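# Screw a fed screw into the red-taped housing hole

## Task

Take a screw from the screw feeder and turn it into the housing hole at the corner with red tape until the motor halts on its own (stopped_at_torque=1 in a result); nothing else counts as tight. The other three holes must stay empty: any screw tip left in one fails the job. Do not turn or shift the screw once it is tight. A screw that was pushed in rather than turned must be fully unscrewed and then driven again. Afterwards raise the screwdriver well clear above the screw head, release, and move away.

## Robot and tools

ROBOT. One six-joint arm carries a powered screwdriver: a hex key inside a thin vacuum sleeve that can hold a screw on the key. The tool point is the tip of the hex key when nothing presses on it. The key lies along the tool point's +z axis and can be pushed back up to 12 mm. A flat block reaches about 9 cm out from the last joint's axis toward the tool's -y side and rotates with the tool, so watch its clearance. Joint ranges (rad): shoulder pan -3.142 to 3.142, shoulder lift -6.283 to 6.283, elbow 0.000 to 3.142, wrists 1 to 3 each -6.283 to 6.283. Load limits (N m): shoulder pan 287, shoulder lift 287, elbow 130, wrist 1 to 3 46.9 each.

FRAMES. Results report the tool point in the scene frame: origin on the table top beneath the arm base, +z up, +y to the left when facing along +x. The base may be tilted. end_effector_position is in metres, end_effector_quat_wxyz is the orientation, velocities are in m/s and rad/s. The printed position may be off, more so at long reach. Motion commands, however, are offsets in the tool point's own axes, not scene coordinates.

THE ROW. Every motion command uses a row of 9 numbers, each in [-1, 1], in this order: dx, dy, dz, rx, ry, rz, spindle, torque_limit, sleeve_vacuum. The first six are an offset of the tool point from a start pose, in the tool's own axes; 1.0 equals 0.6 m of travel or 180 degrees, and rx, ry, rz form a single rotation vector. spindle: +1 spins the key clockwise at 500 rpm (drives a screw in), -1 spins it the opposite way at the same rate, with 0.5 s to reach full speed. The motor keeps its last value through later actions and while you are writing, and the arm does not track the screw then, so finish actions with spindle 0. torque_limit maps linearly from -1 = 0.3 N m to +1 = 1.2 N m. sleeve_vacuum above 0.01 holds a screw; any other value releases it. torque_limit and sleeve_vacuum persist until changed.

execute_actions(actions): a list of up to 15 actions, each a table of up to 15 rows; each row lasts one control step of 1/30 s, and a short table repeats its final row to fill 15 steps (0.5 s). All rows of an action are offsets from the pose measured when that action began, not from the previous row; for a call's first action that is the last pose a result reported. An empty list just returns state and images. Each step the command is clipped to within 100 mm and 16 degrees of the measured pose, and position wins over orientation if both cannot be met. After an action the arm only goes on as far as the last clipped pose, so a distant target needs further actions. Motion lags commands by about 0.17 s. The Hand target line shows where the controller is currently driving.

move(target, speed, stop_force, blocking): target is one row as above, offset from the pose in the latest result that shows one. The tool point follows a straight path lasting 0.5 to 10 s (longer paths end short), turning the shorter way. speed is the top speed in m/s, 0.002 to 0.5, default 0.25; rotation is capped at twice that in rad/s. Tool values in the row apply at the start. The path ignores obstacles and the arm may lag, stray or exceed speed near full stretch. stop_force (13 to 80 N, not allowed in the first 0.2 s) ends the path when the wrist sensor feels that much extra push against the motion for 2 steps running, or saturates; the arm then steps back 2 steps and holds. The press can briefly reach double or more, easing in about a second; touch peaks grow with speed, so approach contacts very slowly. It is measured along the line to target in the starting tool axes, so do not trust it when rotating, and omit it when leaving a surface. blocking=false returns after 0.5 s while motion continues (not combinable with stop_force); poll with wait(0); other motion calls are refused until a result shows the end. The result adds a move: line with the ending (done, contact, off_target, moving, held, fault), limits (paced = pose clipped; held = some steps blocked, after which the arm may surge), and the distance to target.

wait(seconds): 0 to 10, arm holds its last command; returns early when a running move ends. stop(): brakes a running move; needs room; the spindle keeps going. zoom_image(camera, region): camera is cam_high (672x504), cam_low (672x504) or cam_wrist (616x616); region [x0, y0, x1, y1] in pixels from the top-left, at most 504 by 504. finished_scene(scene): pass the current scene number; irreversible; reports success. Replying without any tool call ends everything.

SCREWING. Place the tool point on the screw axis 2 mm below the top of the head and rotate slowly with spindle between -0.2 and 0.2; negative engages only, positive engages and drives. While it turns, move the arm down 0.7 mm per turn. The motor halts at 95 % of torque_limit (head seated or thread jammed) and stopped_at_torque reads 1; a new positive spindle is then ignored until spindle has been 0 or negative for 0.5 s straight. Loosening never stops on its own; if turns is not decreasing, raise torque_limit. screw_detected is 1 while sleeve_vacuum_kpa exceeds 30 (head sealing the sleeve). turns counts key turns since the start, clockwise positive.

RESULT LINES AND FAULTS. Wrist force and Wrist torque are [x y z] in the tool axes; a press on a surface reads as force pointing back into the arm; offsets up to about 5.5 N, noise SD up to 3.4 N, saturation near 100 N, no zeroing; no reading is harmless. pose unreachable means the clearance check (which treats any mount under the base as arm) altered or blocked the command. A joint hitting its load limit or 150 N of outside force causes a 10 s stop, the arm yields and the rest of the call is dropped. The arm is stiff: aiming even slightly into a firm surface can fault. MOTOR HOT warns at 70 °C; at 85 °C an OVER-TEMPERATURE FAULT brakes the arm until cool. The scene runs on while you think. Loose items may get nudged occasionally. Never knock anything off the table, and avoid drops, slips, slams and hard pushes.

Each tool is called after "Emit:" by a JSON object that holds its "name" and its "arguments".

## Session

Emit:
{"name": "execute_actions", "arguments": {"actions": []}}

Scene clock: 0.00 s.
end_effector_position=(+0.4035, +0.2524, +0.3583) sleeve_vacuum_kpa=0 screw_detected=0 stopped_at_torque=0 turns=0.00 end_effector_quat_wxyz=(+0.267, +0.641, +0.667, -0.270) end_effector_velocity=(-0.001, -0.001, -0.000) end_effector_angular_velocity=(+0.001, +0.000, -0.002)
Joint positions: [-0.455 -2.118  2.163 -1.614 -1.572 -0.455]
Joint velocities: [-0.001  0.     0.001  0.001  0.     0.   ]
Wrist force (N, on the end effector, along its own x y z axes, offset not removed): no reading
Wrist torque (N m, same axes, about the end effector's origin, offset not removed): no reading
Hand target: +0.403, +0.252, +0.358; +0.267, +0.641, +0.667, -0.270

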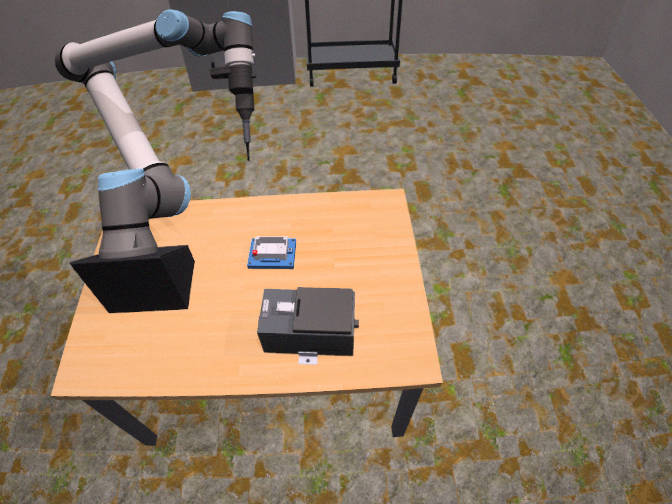

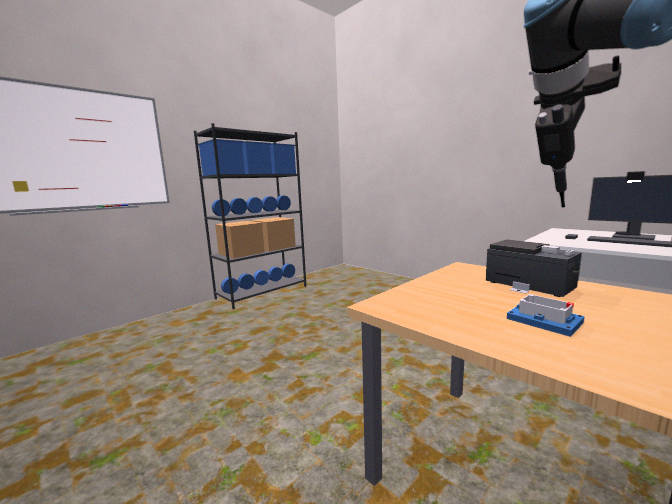

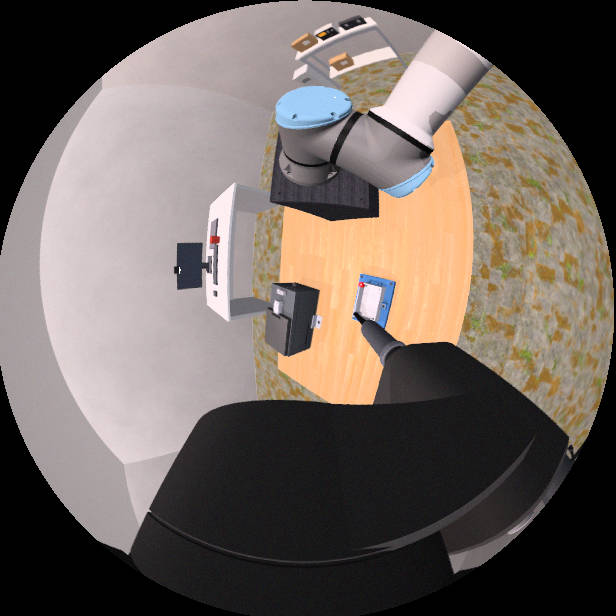

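Emit:
{"name": "move", "arguments": {"target": [-0.33,0.042,0.69,0,0.248,0,0,0,0]}}

Emit:
{"name": "zoom_image", "arguments": {"camera": "cam_wrist", "region": [300, 270, 400, 360]}}

Scene clock: 3.60 s.
end_effector_position=(+0.4402, -0.1773, +0.2017) sleeve_vacuum_kpa=0 screw_detected=0 stopped_at_torque=0 turns=0.00 end_effector_quat_wxyz=(-0.007, +0.695, +0.719, -0.006) end_effector_velocity=(+0.000, -0.001, +0.000) end_effector_angular_velocity=(+0.000, +0.002, +0.001)
Joint positions: [-1.1   -1.025  2.224 -2.047 -1.247 -1.224]
Joint velocities: [ 0.001  0.003 -0.003  0.001 -0.001 -0.001]
Wrist force (N, on the end effector, along its own x y z axes, offset not removed): [2.3 -2.2 3.4]
Wrist torque (N m, same axes, about the end effector's origin, offset not removed): [-0.65 -0.30 0.10]
Hand target: +0.440, -0.177, +0.202; -0.007, +0.695, +0.719, -0.005
Off the commanded pose: 0.001 m, 0 deg.
move: done

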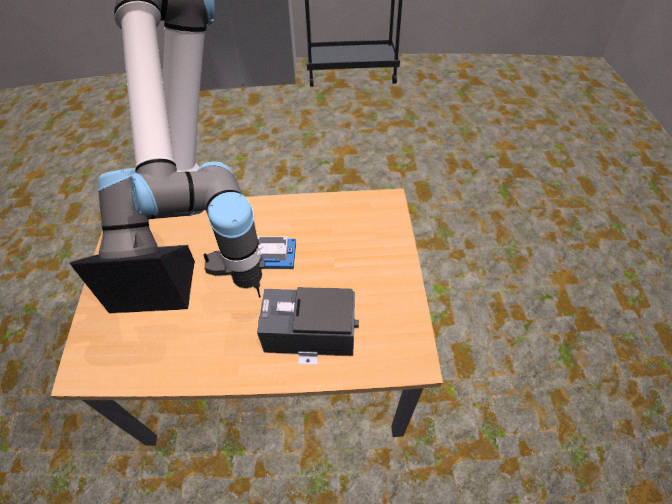

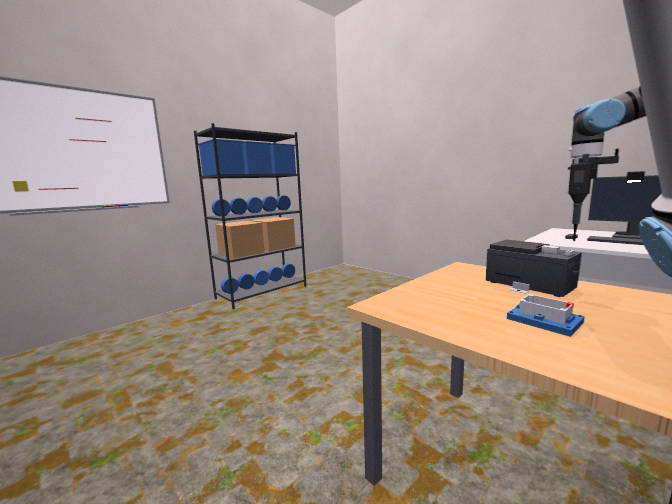

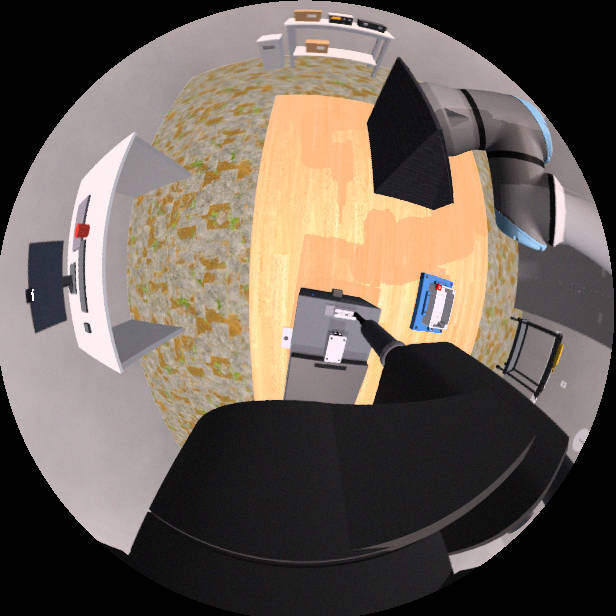

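Region (300, 270, 400, 360) of cam_wrist's 616x616 image, scaled by 5.040, with more detail than that image has; it fills the top 454 rows of this view, and the rest is white.

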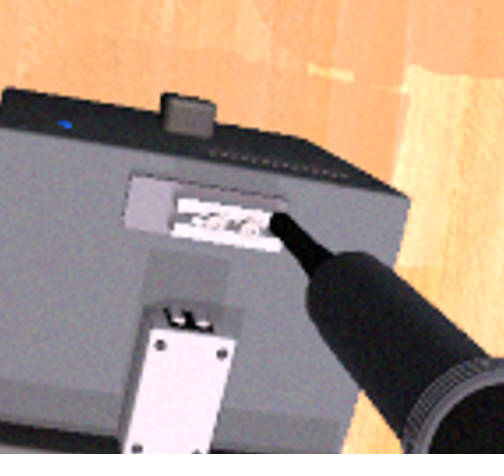

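Emit:
{"name": "move", "arguments": {"target": [0,0.0155,0.052,0,0,0,0,0,0], "speed": 0.1}}

Emit:
{"name": "zoom_image", "arguments": {"camera": "cam_wrist", "region": [330, 290, 390, 340]}}

Scene clock: 5.93 s.
end_effector_position=(+0.4490, -0.1770, +0.1704) sleeve_vacuum_kpa=0 screw_detected=0 stopped_at_torque=0 turns=0.00 end_effector_quat_wxyz=(-0.007, +0.695, +0.719, -0.006) end_effector_velocity=(-0.001, +0.002, -0.002) end_effector_angular_velocity=(+0.003, +0.002, -0.001)
Joint positions: [-1.07  -0.987  2.242 -2.11  -1.227 -1.2  ]
Joint velocities: [ 0.002  0.001  0.003 -0.001  0.     0.001]
Wrist force (N, on the end effector, along its own x y z axes, offset not removed): [1.5 -3.3 3.4]
Wrist torque (N m, same axes, about the end effector's origin, offset not removed): [-0.92 -0.02 0.12]
Hand target: +0.449, -0.177, +0.170; -0.007, +0.695, +0.719, -0.006
Off the commanded pose: 0.000 m, 0 deg.
move: done

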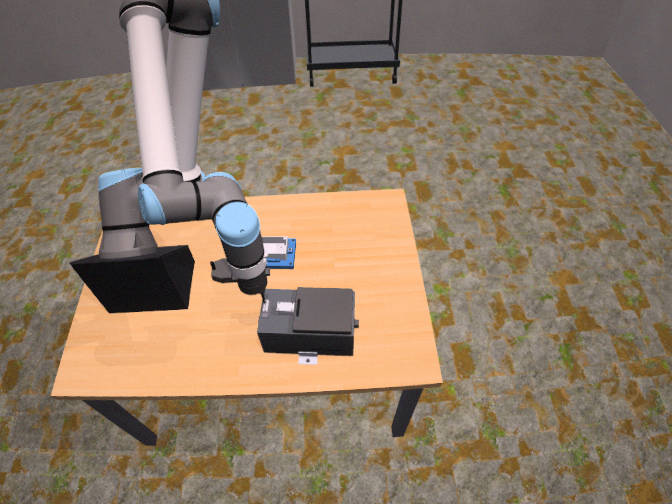

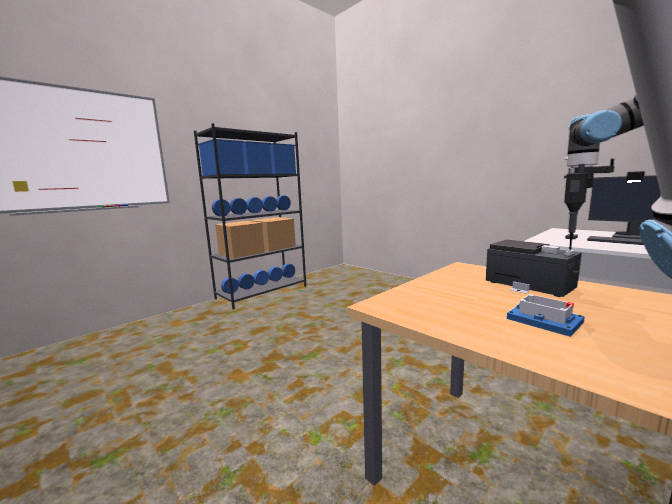

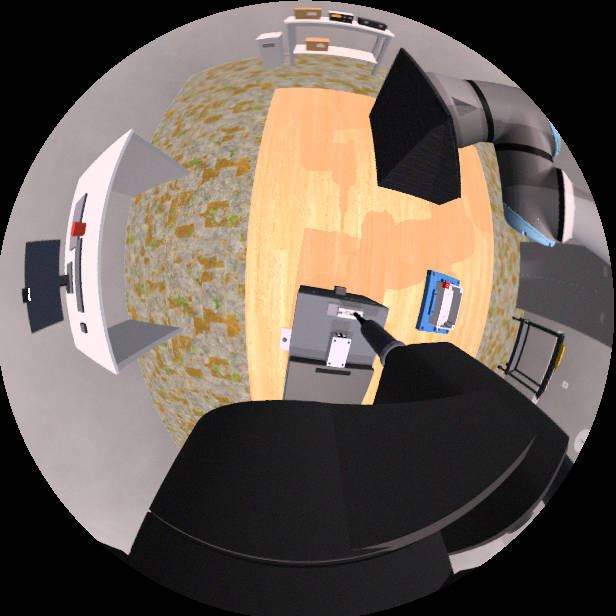

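Region (330, 290, 390, 340) of cam_wrist's 616x616 image, scaled by 8.400, with more detail than that image has.

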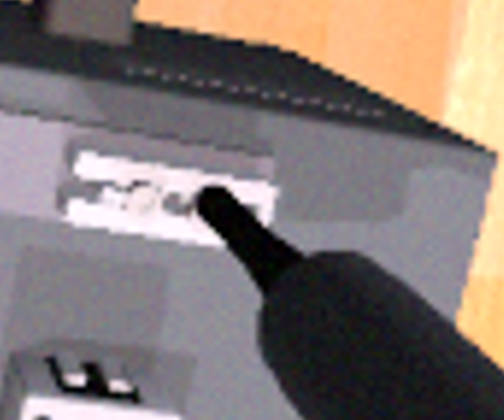

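Emit:
{"name": "execute_actions", "arguments": {"actions": [[[0.0018,0.004,0.004,0,0,0,0,0,0]],[[0,0,0,0,0,0,0,0,0]]]}}

Emit:
{"name": "zoom_image", "arguments": {"camera": "cam_wrist", "region": [330, 290, 390, 340]}}

Scene clock: 8.23 s.
end_effector_position=(+0.4513, -0.1758, +0.1680) sleeve_vacuum_kpa=0 screw_detected=0 stopped_at_torque=0 turns=0.00 end_effector_quat_wxyz=(-0.007, +0.695, +0.719, -0.006) end_effector_velocity=(+0.000, -0.000, -0.001) end_effector_angular_velocity=(-0.000, +0.001, +0.001)
Joint positions: [-1.064 -0.985  2.243 -2.114 -1.223 -1.195]
Joint velocities: [ 0.001  0.001 -0.    -0.001 -0.     0.   ]
Wrist force (N, on the end effector, along its own x y z axes, offset not removed): [1.0 -4.1 1.6]
Wrist torque (N m, same axes, about the end effector's origin, offset not removed): [-1.20 -0.11 0.23]
Hand target: +0.451, -0.176, +0.168; -0.007, +0.695, +0.719, -0.006
Off the commanded pose: 0.000 m, 0 deg.

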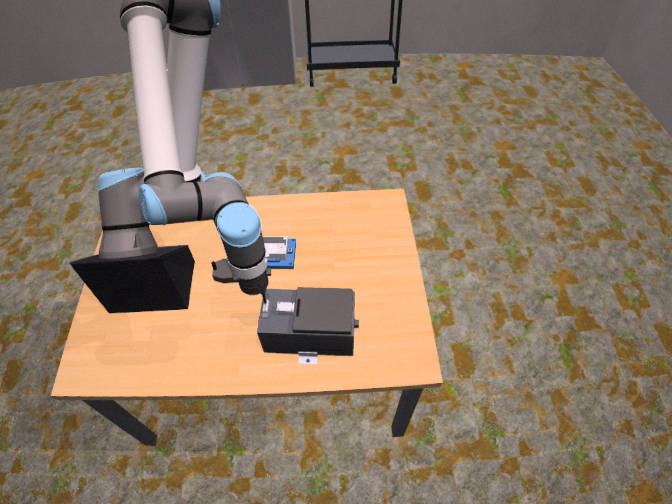

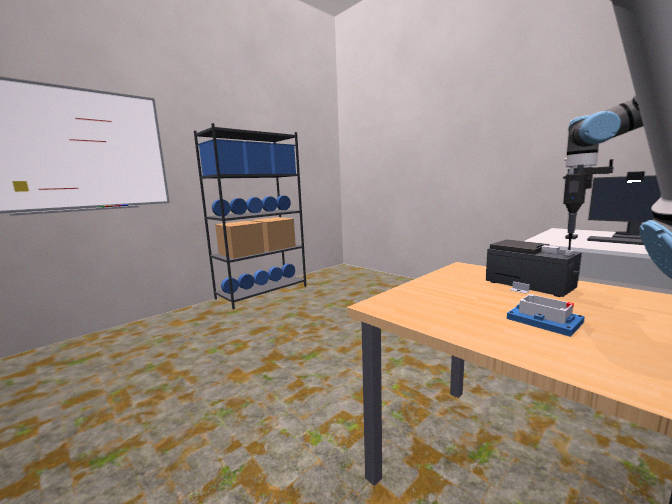

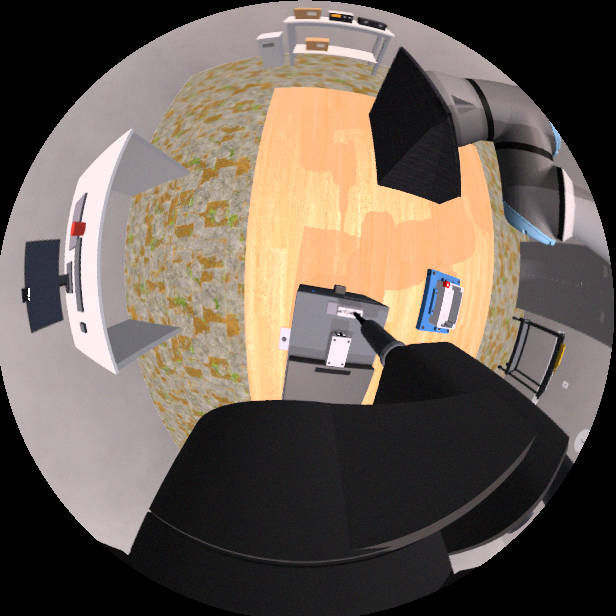

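Region (330, 290, 390, 340) of cam_wrist's 616x616 image, scaled by 8.400, with more detail than that image has.

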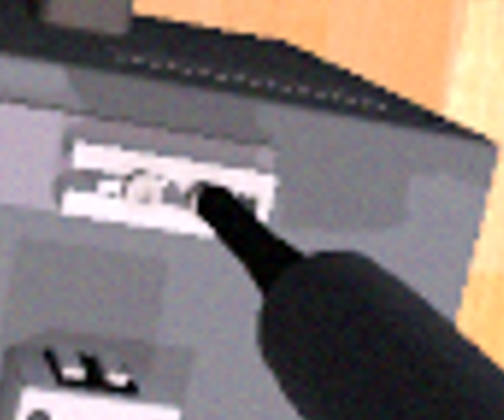

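Emit:
{"name": "execute_actions", "arguments": {"actions": [[[0.0008,0.0005,0.004,0,0,0,0,0,1]],[[0,0,0.005,0,0,0,-0.1,0,1]],[[0,0,0.004,0,0,0,-0.1,0,1]],[[0,0,0,0,0,0,-0.1,0,1]],[[0,0,0,0,0,0,0,0,1]]]}}

Emit:
{"name": "zoom_image", "arguments": {"camera": "cam_wrist", "region": [330, 290, 390, 340]}}

Scene clock: 11.87 s.
end_effector_position=(+0.4514, -0.1753, +0.1602) sleeve_vacuum_kpa=39 screw_detected=1 stopped_at_torque=0 turns=-1.24 end_effector_quat_wxyz=(-0.007, +0.695, +0.719, -0.006) end_effector_velocity=(+0.000, -0.000, +0.000) end_effector_angular_velocity=(-0.000, +0.001, +0.001)
Joint positions: [-1.059 -0.977  2.25  -2.131 -1.22  -1.191]
Joint velocities: [ 0.001  0.    -0.001  0.001 -0.001 -0.   ]
Wrist force (N, on the end effector, along its own x y z axes, offset not removed): [3.7 -0.7 -6.0]
Wrist torque (N m, same axes, about the end effector's origin, offset not removed): [-0.91 -0.90 0.27]
Hand target: +0.451, -0.175, +0.160; -0.007, +0.695, +0.719, -0.006
Off the commanded pose: 0.000 m, 0 deg.

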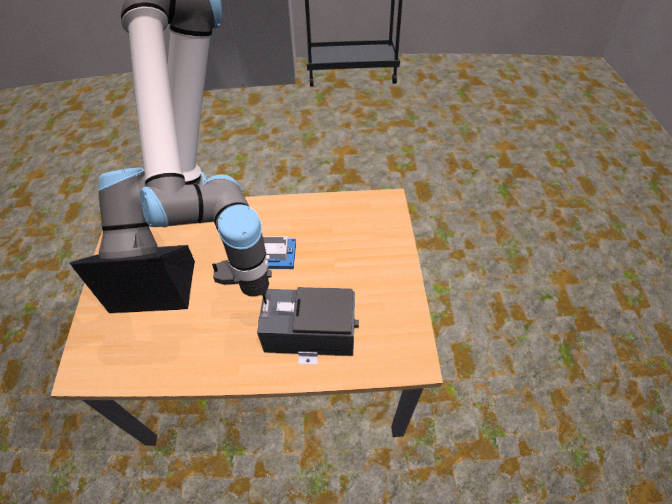

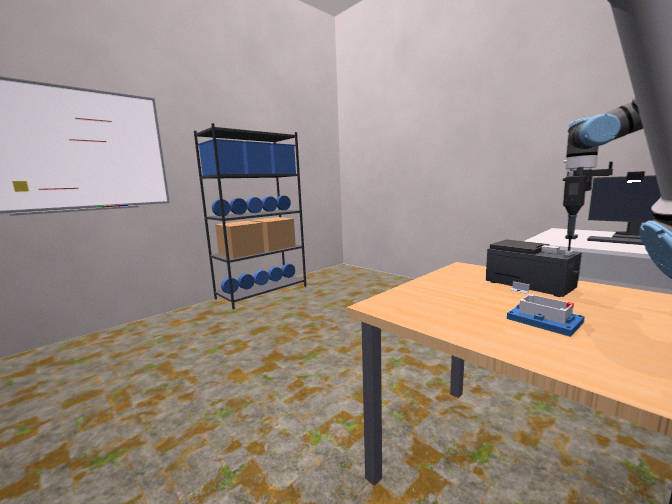

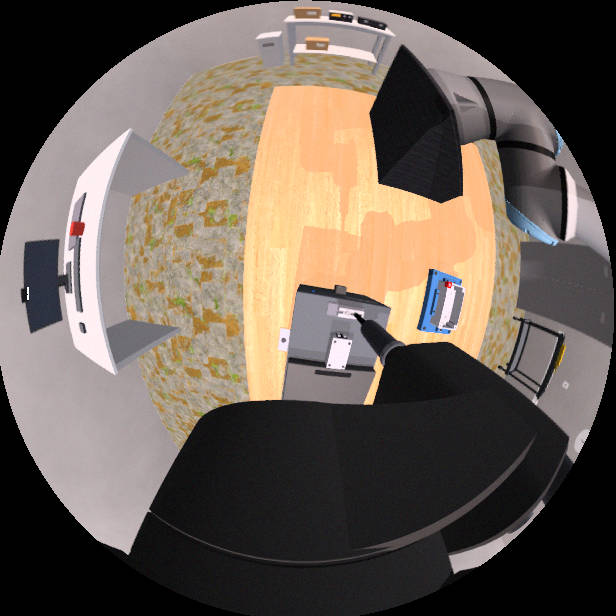

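Region (330, 290, 390, 340) of cam_wrist's 616x616 image, scaled by 8.400, with more detail than that image has.

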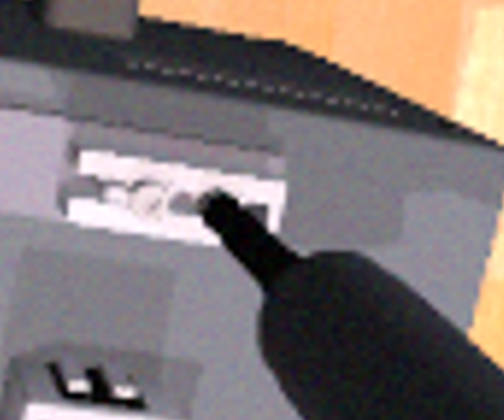

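Emit:
{"name": "move", "arguments": {"target": [0,0,-0.06,0,0,0,0,0,1], "speed": 0.1}}

Emit:
{"name": "move", "arguments": {"target": [0.4,-0.11,0,0,0,0,0,0,1], "speed": 0.2}}

Emit:
{"name": "move", "arguments": {"target": [0.08,-0.01,0.16,0,0,0,0,0,1], "speed": 0.15}}

Emit:
{"name": "zoom_image", "arguments": {"camera": "cam_wrist", "region": [310, 260, 410, 350]}}

Scene clock: 13.90 s.
end_effector_position=(+0.4520, -0.1753, +0.1961) sleeve_vacuum_kpa=40 screw_detected=1 stopped_at_torque=0 turns=-1.24 end_effector_quat_wxyz=(-0.007, +0.695, +0.719, -0.006) end_effector_velocity=(-0.000, -0.000, +0.002) end_effector_angular_velocity=(+0.001, -0.001, -0.002)
Joint positions: [-1.079 -1.015  2.216 -2.054 -1.233 -1.207]
Joint velocities: [-0.003 -0.001 -0.001  0.003 -0.001 -0.001]
Wrist force (N, on the end effector, along its own x y z axes, offset not removed): [2.6 -3.6 3.6]
Wrist torque (N m, same axes, about the end effector's origin, offset not removed): [-0.91 -0.33 0.22]
Hand target: +0.452, -0.175, +0.196; -0.007, +0.695, +0.719, -0.006
Off the commanded pose: 0.000 m, 0 deg.
move: done

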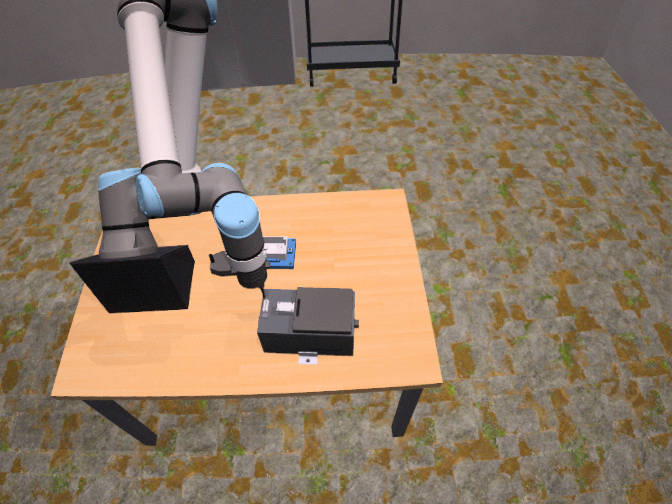

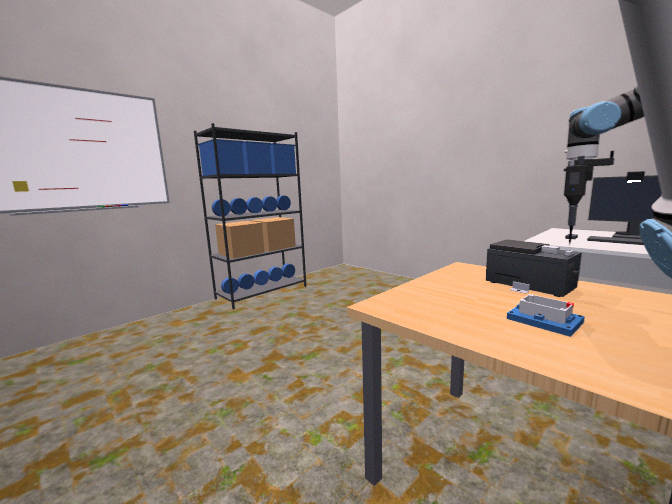

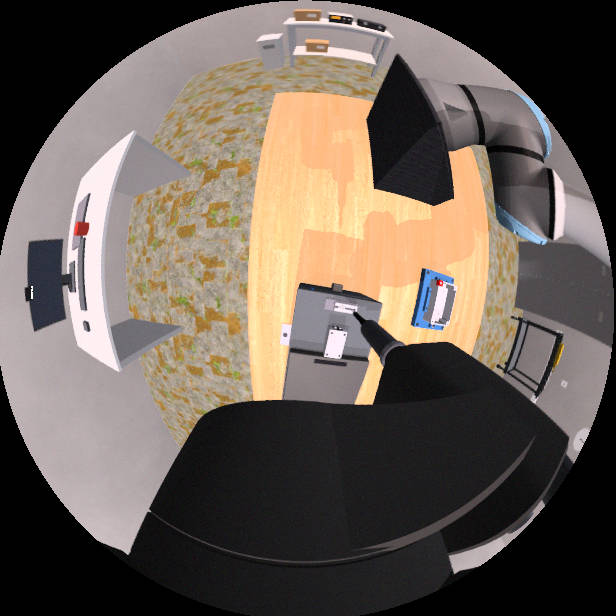

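Scene clock: 15.67 s.
end_effector_position=(+0.3781, +0.0621, +0.1975) sleeve_vacuum_kpa=40 screw_detected=1 stopped_at_torque=0 turns=-1.24 end_effector_quat_wxyz=(-0.007, +0.695, +0.719, -0.006) end_effector_velocity=(-0.001, +0.001, -0.000) end_effector_angular_velocity=(-0.000, -0.001, -0.000)
Joint positions: [-1.028 -1.548  2.475 -1.795 -1.2   -1.166]
Joint velocities: [-0.001 -0.004  0.002  0.002  0.    -0.   ]
Wrist force (N, on the end effector, along its own x y z axes, offset not removed): [2.4 -2.5 2.6]
Wrist torque (N m, same axes, about the end effector's origin, offset not removed): [-0.75 -0.33 0.21]
Hand target: +0.378, +0.062, +0.198; -0.007, +0.695, +0.719, -0.006
Off the commanded pose: 0.000 m, 0 deg.
move: done

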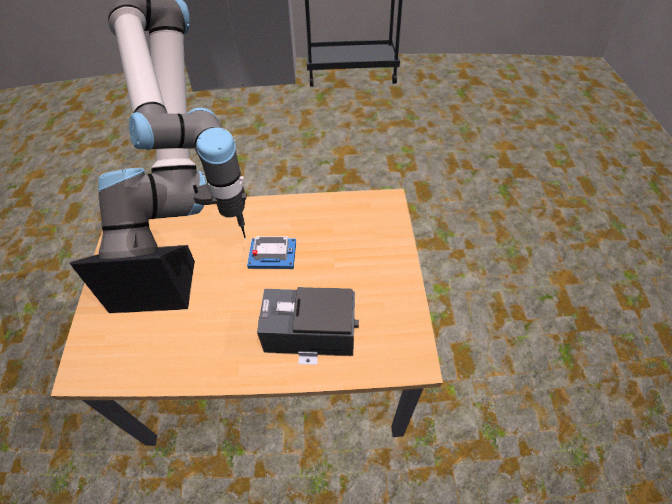

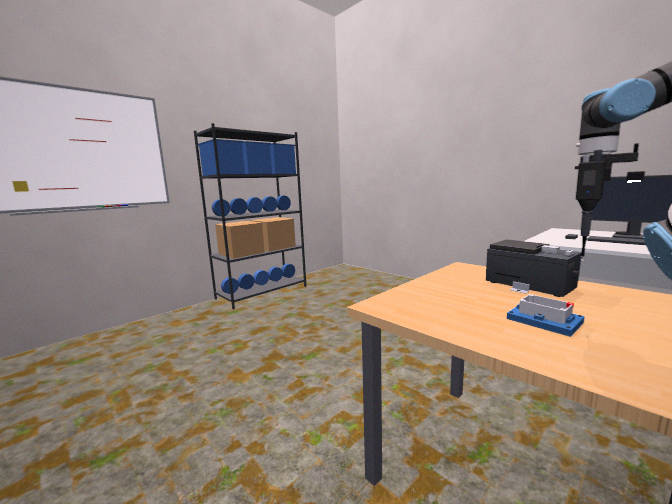

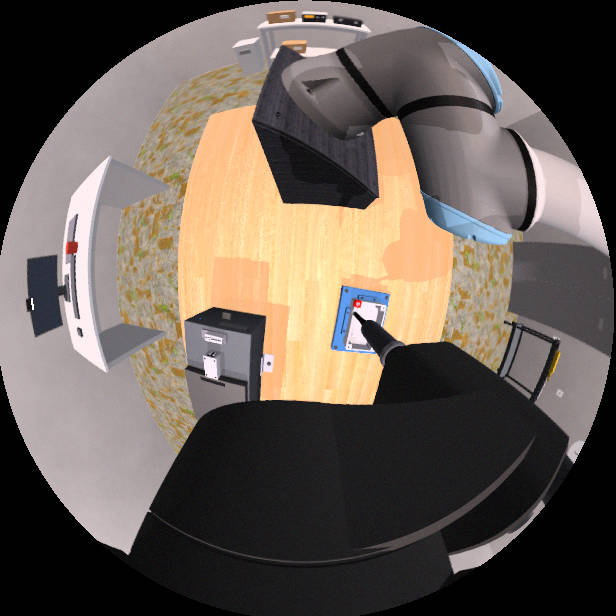

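Scene clock: 16.87 s.
end_effector_position=(+0.3689, +0.1099, +0.1018) sleeve_vacuum_kpa=40 screw_detected=1 stopped_at_torque=0 turns=-1.24 end_effector_quat_wxyz=(-0.006, +0.695, +0.719, -0.006) end_effector_velocity=(-0.000, +0.001, -0.002) end_effector_angular_velocity=(+0.001, +0.001, +0.000)
Joint positions: [-0.9   -1.563  2.614 -1.962 -1.119 -1.057]
Joint velocities: [ 0.003  0.001  0.002 -0.004  0.002  0.002]
Wrist force (N, on the end effector, along its own x y z axes, offset not removed): [3.5 -1.0 2.7]
Wrist torque (N m, same axes, about the end effector's origin, offset not removed): [-0.32 -0.73 0.05]
Hand target: +0.369, +0.110, +0.102; -0.007, +0.695, +0.719, -0.006
Off the commanded pose: 0.000 m, 0 deg.
move: done

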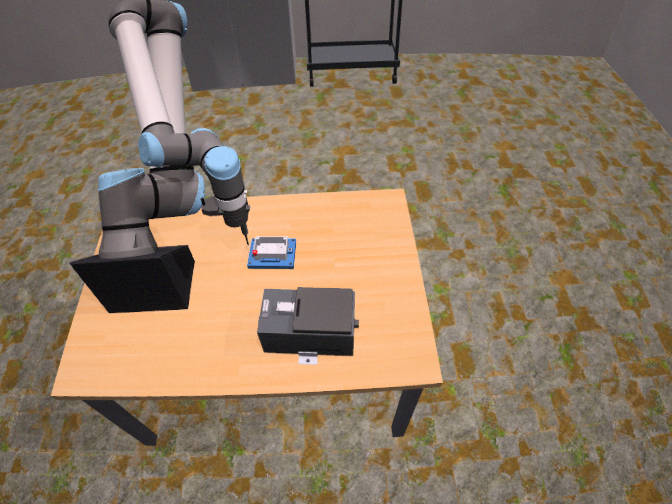

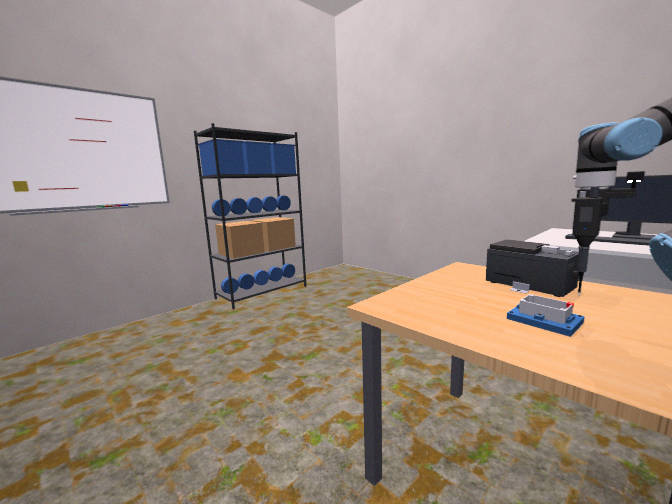

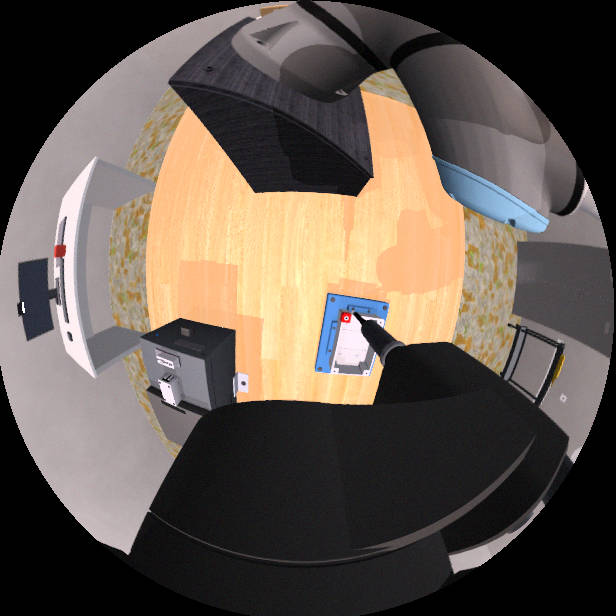

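Region (310, 260, 410, 350) of cam_wrist's 616x616 image, scaled by 5.040, with more detail than that image has; it fills the top 454 rows of this view, and the rest is white.

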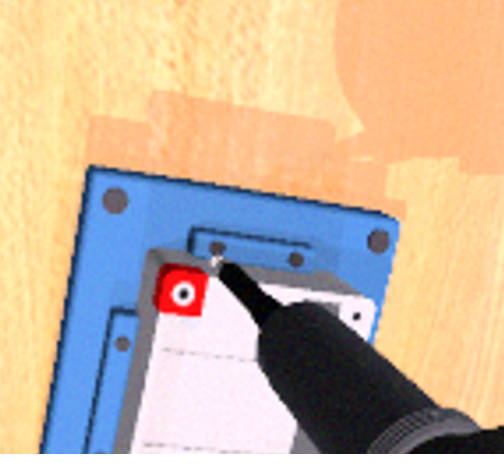

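Emit:
{"name": "move", "arguments": {"target": [-0.005,0.027,0.045,0,0,0,0,-0.55,1], "speed": 0.08}}

Emit:
{"name": "zoom_image", "arguments": {"camera": "cam_wrist", "region": [320,285,390,345]}}

Scene clock: 20.83 s.
end_effector_position=(+0.3846, +0.1075, +0.0746) sleeve_vacuum_kpa=40 screw_detected=1 stopped_at_torque=0 turns=-1.24 end_effector_quat_wxyz=(-0.006, +0.695, +0.719, -0.006) end_effector_velocity=(+0.002, -0.001, -0.000) end_effector_angular_velocity=(-0.000, -0.001, -0.001)
Joint positions: [-0.841 -1.486  2.618 -2.067 -1.083 -1.004]
Joint velocities: [ 0.001  0.004 -0.001 -0.004  0.002  0.003]
Wrist force (N, on the end effector, along its own x y z axes, offset not removed): [2.8 -2.1 -1.2]
Wrist torque (N m, same axes, about the end effector's origin, offset not removed): [-0.39 -0.49 0.05]
Hand target: +0.385, +0.107, +0.075; -0.006, +0.695, +0.719, -0.006
Off the commanded pose: 0.000 m, 0 deg.
move: done

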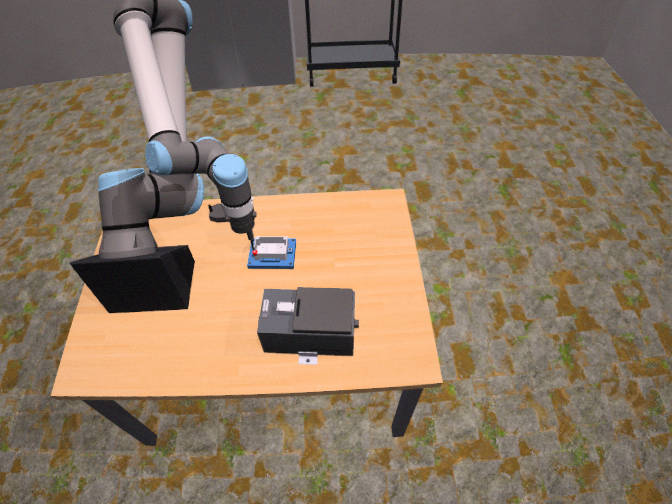

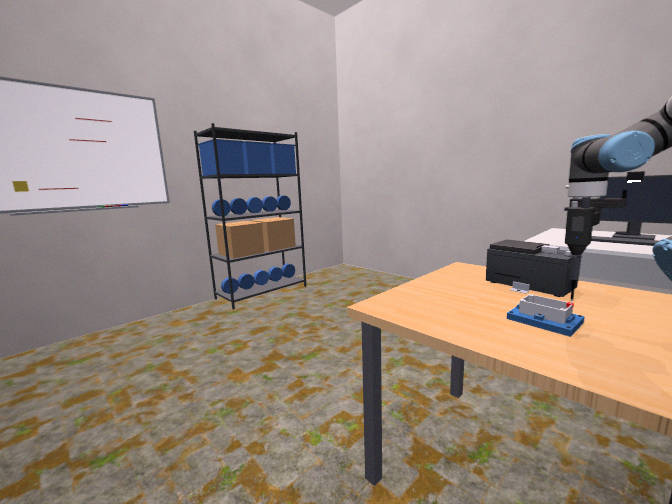

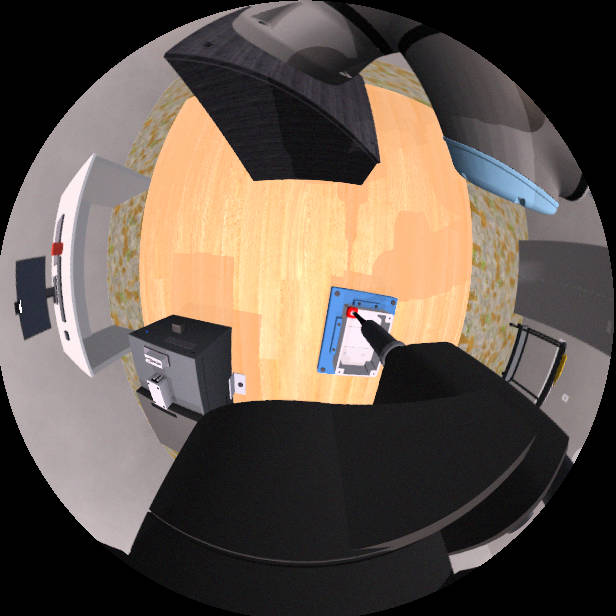

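Region (320, 285, 390, 345) of cam_wrist's 616x616 image, scaled by 7.200, with more detail than that image has; it fills the top 432 rows of this view, and the rest is white.

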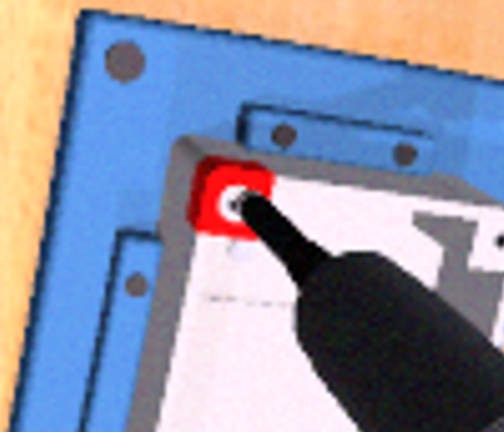

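Emit:
{"name": "move", "arguments": {"target": [0.002,0.003,0.012,0,0,0,0,-0.55,1], "speed": 0.03}}

Emit:
{"name": "zoom_image", "arguments": {"camera": "cam_wrist", "region": [335,295,375,330]}}

Emit:
{"name": "zoom_image", "arguments": {"camera": "cam_low", "region": [540,270,600,320]}}

Scene clock: 22.70 s.
end_effector_position=(+0.3862, +0.1087, +0.0675) sleeve_vacuum_kpa=30 screw_detected=1 stopped_at_torque=0 turns=-1.24 end_effector_quat_wxyz=(-0.006, +0.695, +0.719, -0.006) end_effector_velocity=(+0.001, -0.000, -0.001) end_effector_angular_velocity=(-0.002, -0.001, +0.002)
Joint positions: [-0.827 -1.473  2.622 -2.09  -1.076 -0.992]
Joint velocities: [ 0.004  0.001 -0.001 -0.005  0.001  0.003]
Wrist force (N, on the end effector, along its own x y z axes, offset not removed): [0.1 -3.6 -5.9]
Wrist torque (N m, same axes, about the end effector's origin, offset not removed): [-0.68 -0.36 0.01]
Hand target: +0.386, +0.109, +0.067; -0.006, +0.695, +0.719, -0.006
Off the commanded pose: 0.000 m, 0 deg.
move: done

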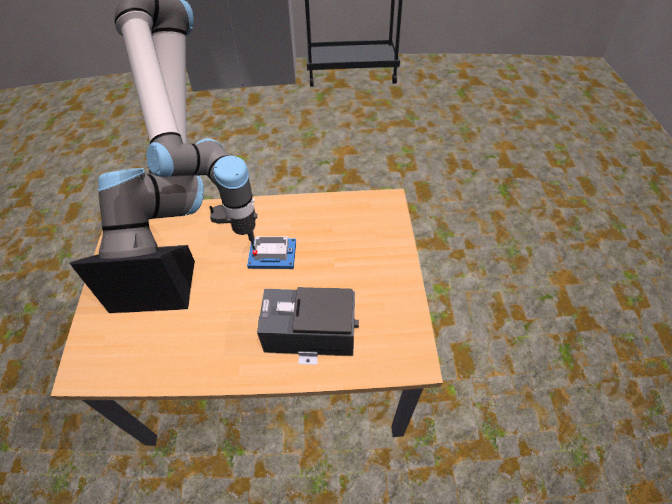

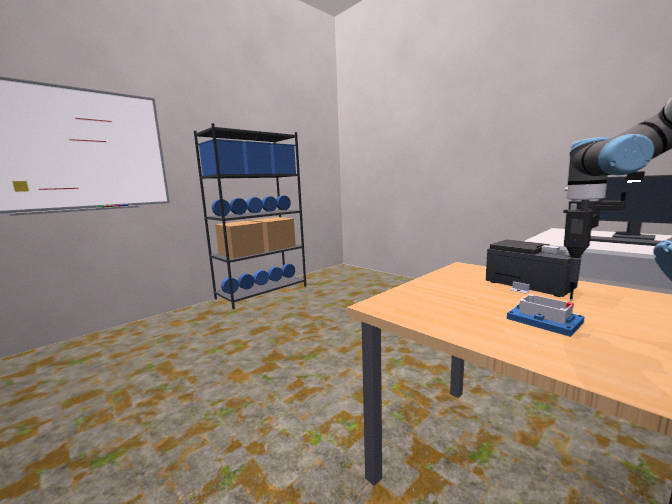

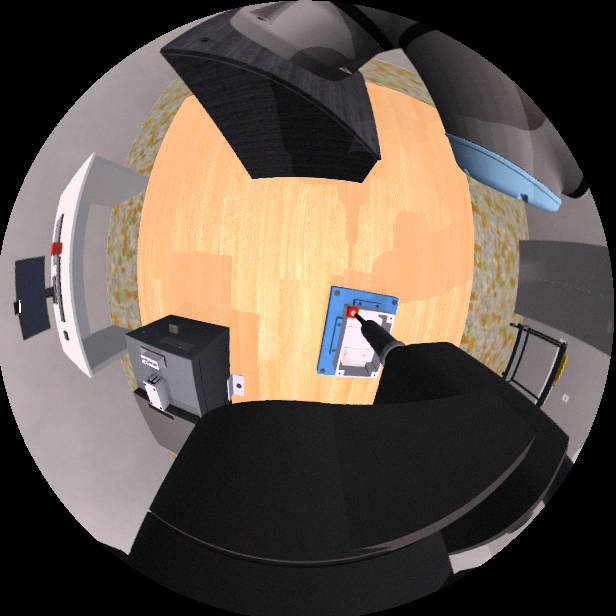

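Region (335, 295, 375, 330) of cam_wrist's 616x616 image, scaled by 12.600, with more detail than that image has; it fills the top 441 rows of this view, and the rest is white.

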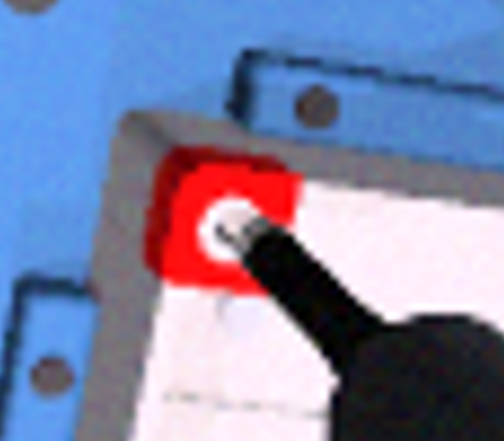

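Region (540, 270, 600, 320) of cam_low's 672x504 image, scaled by 8.400, with more detail than that image has.

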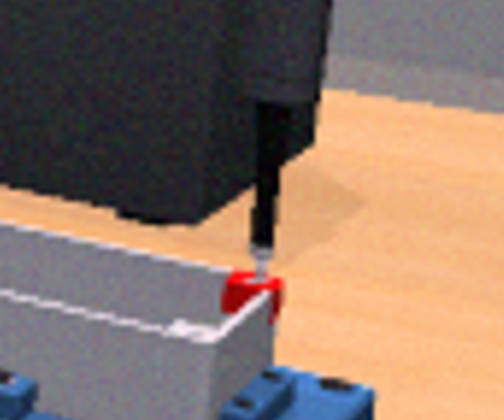

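Emit:
{"name": "move", "arguments": {"target": [0,0,-0.005,0,0,0,0,-0.55,1], "speed": 0.02}}

Emit:
{"name": "zoom_image", "arguments": {"camera": "cam_wrist", "region": [335,295,375,330]}}

Emit:
{"name": "zoom_image", "arguments": {"camera": "cam_low", "region": [540,270,600,320]}}

Emit:
{"name": "zoom_image", "arguments": {"camera": "cam_high", "region": [235,225,285,270]}}

Scene clock: 24.70 s.
end_effector_position=(+0.3862, +0.1087, +0.0704) sleeve_vacuum_kpa=30 screw_detected=0 stopped_at_torque=0 turns=-1.24 end_effector_quat_wxyz=(-0.006, +0.695, +0.719, -0.006) end_effector_velocity=(+0.000, -0.000, +0.001) end_effector_angular_velocity=(-0.002, -0.001, +0.002)
Joint positions: [-0.831 -1.479  2.619 -2.08  -1.078 -0.995]
Joint velocities: [-0.    -0.003 -0.001  0.002 -0.    -0.001]
Wrist force (N, on the end effector, along its own x y z axes, offset not removed): [0.5 -2.8 -4.8]
Wrist torque (N m, same axes, about the end effector's origin, offset not removed): [-0.50 -0.42 0.08]
Hand target: +0.386, +0.109, +0.070; -0.006, +0.695, +0.719, -0.006
Off the commanded pose: 0.000 m, 0 deg.
move: done

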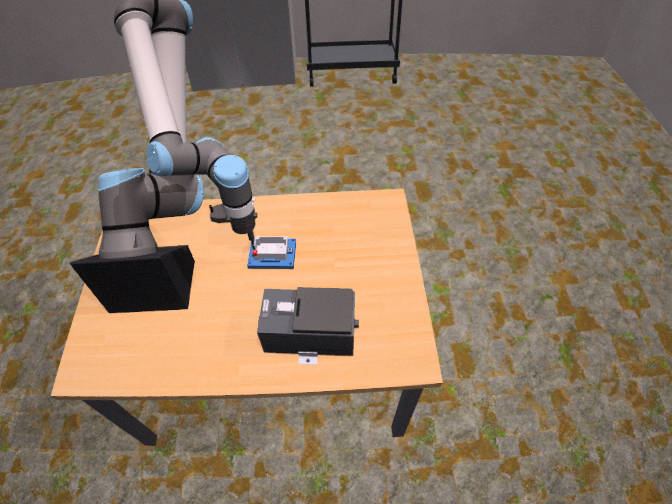

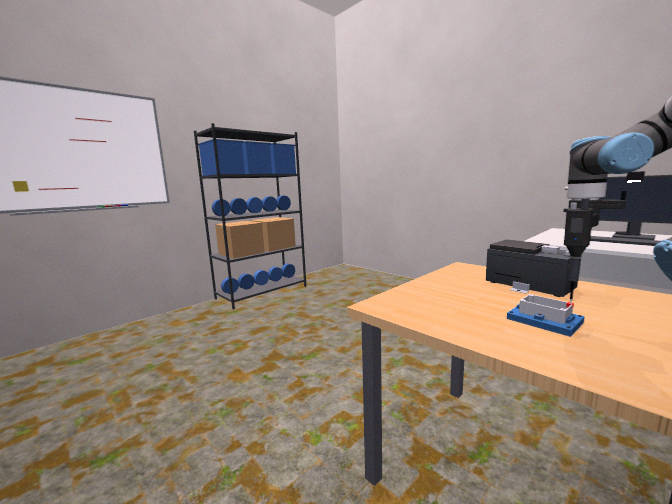

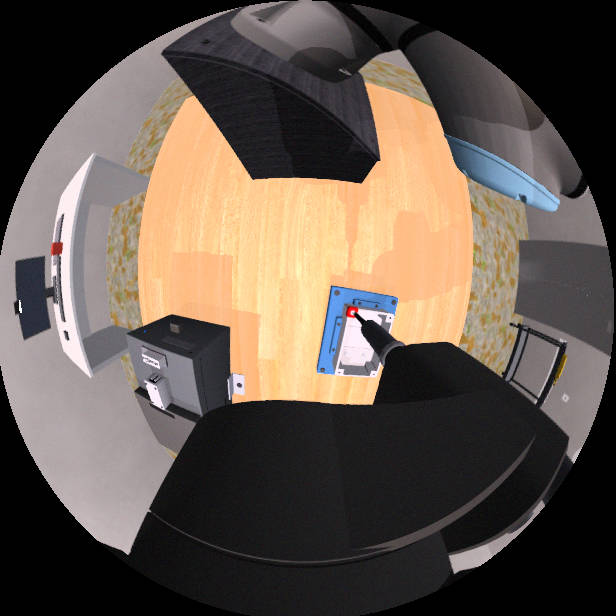

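Region (335, 295, 375, 330) of cam_wrist's 616x616 image, scaled by 12.600, with more detail than that image has; it fills the top 441 rows of this view, and the rest is white.

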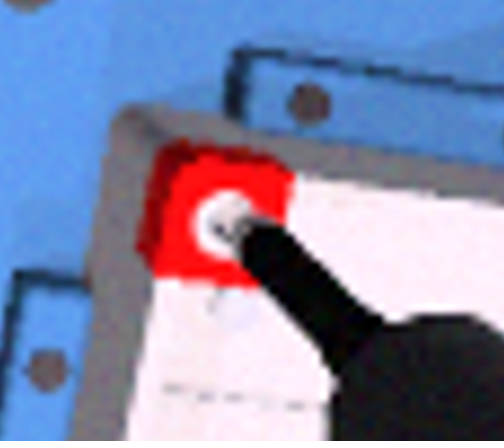

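Region (540, 270, 600, 320) of cam_low's 672x504 image, scaled by 8.400, with more detail than that image has.

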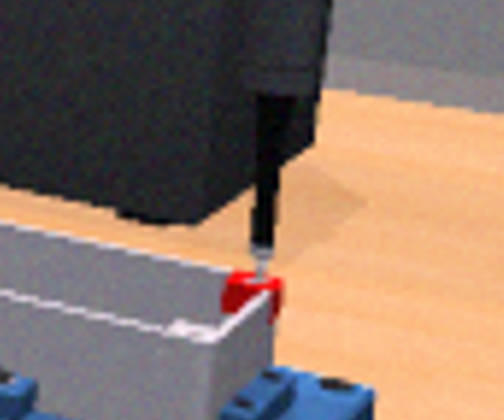

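Region (235, 225, 285, 270) of cam_high's 672x504 image, scaled by 10.080, with more detail than that image has; it fills the top 454 rows of this view, and the rest is white.

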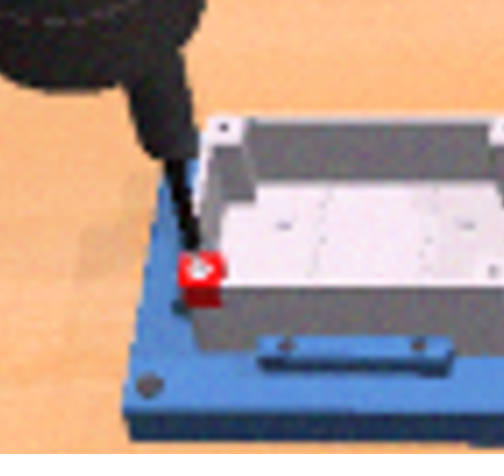

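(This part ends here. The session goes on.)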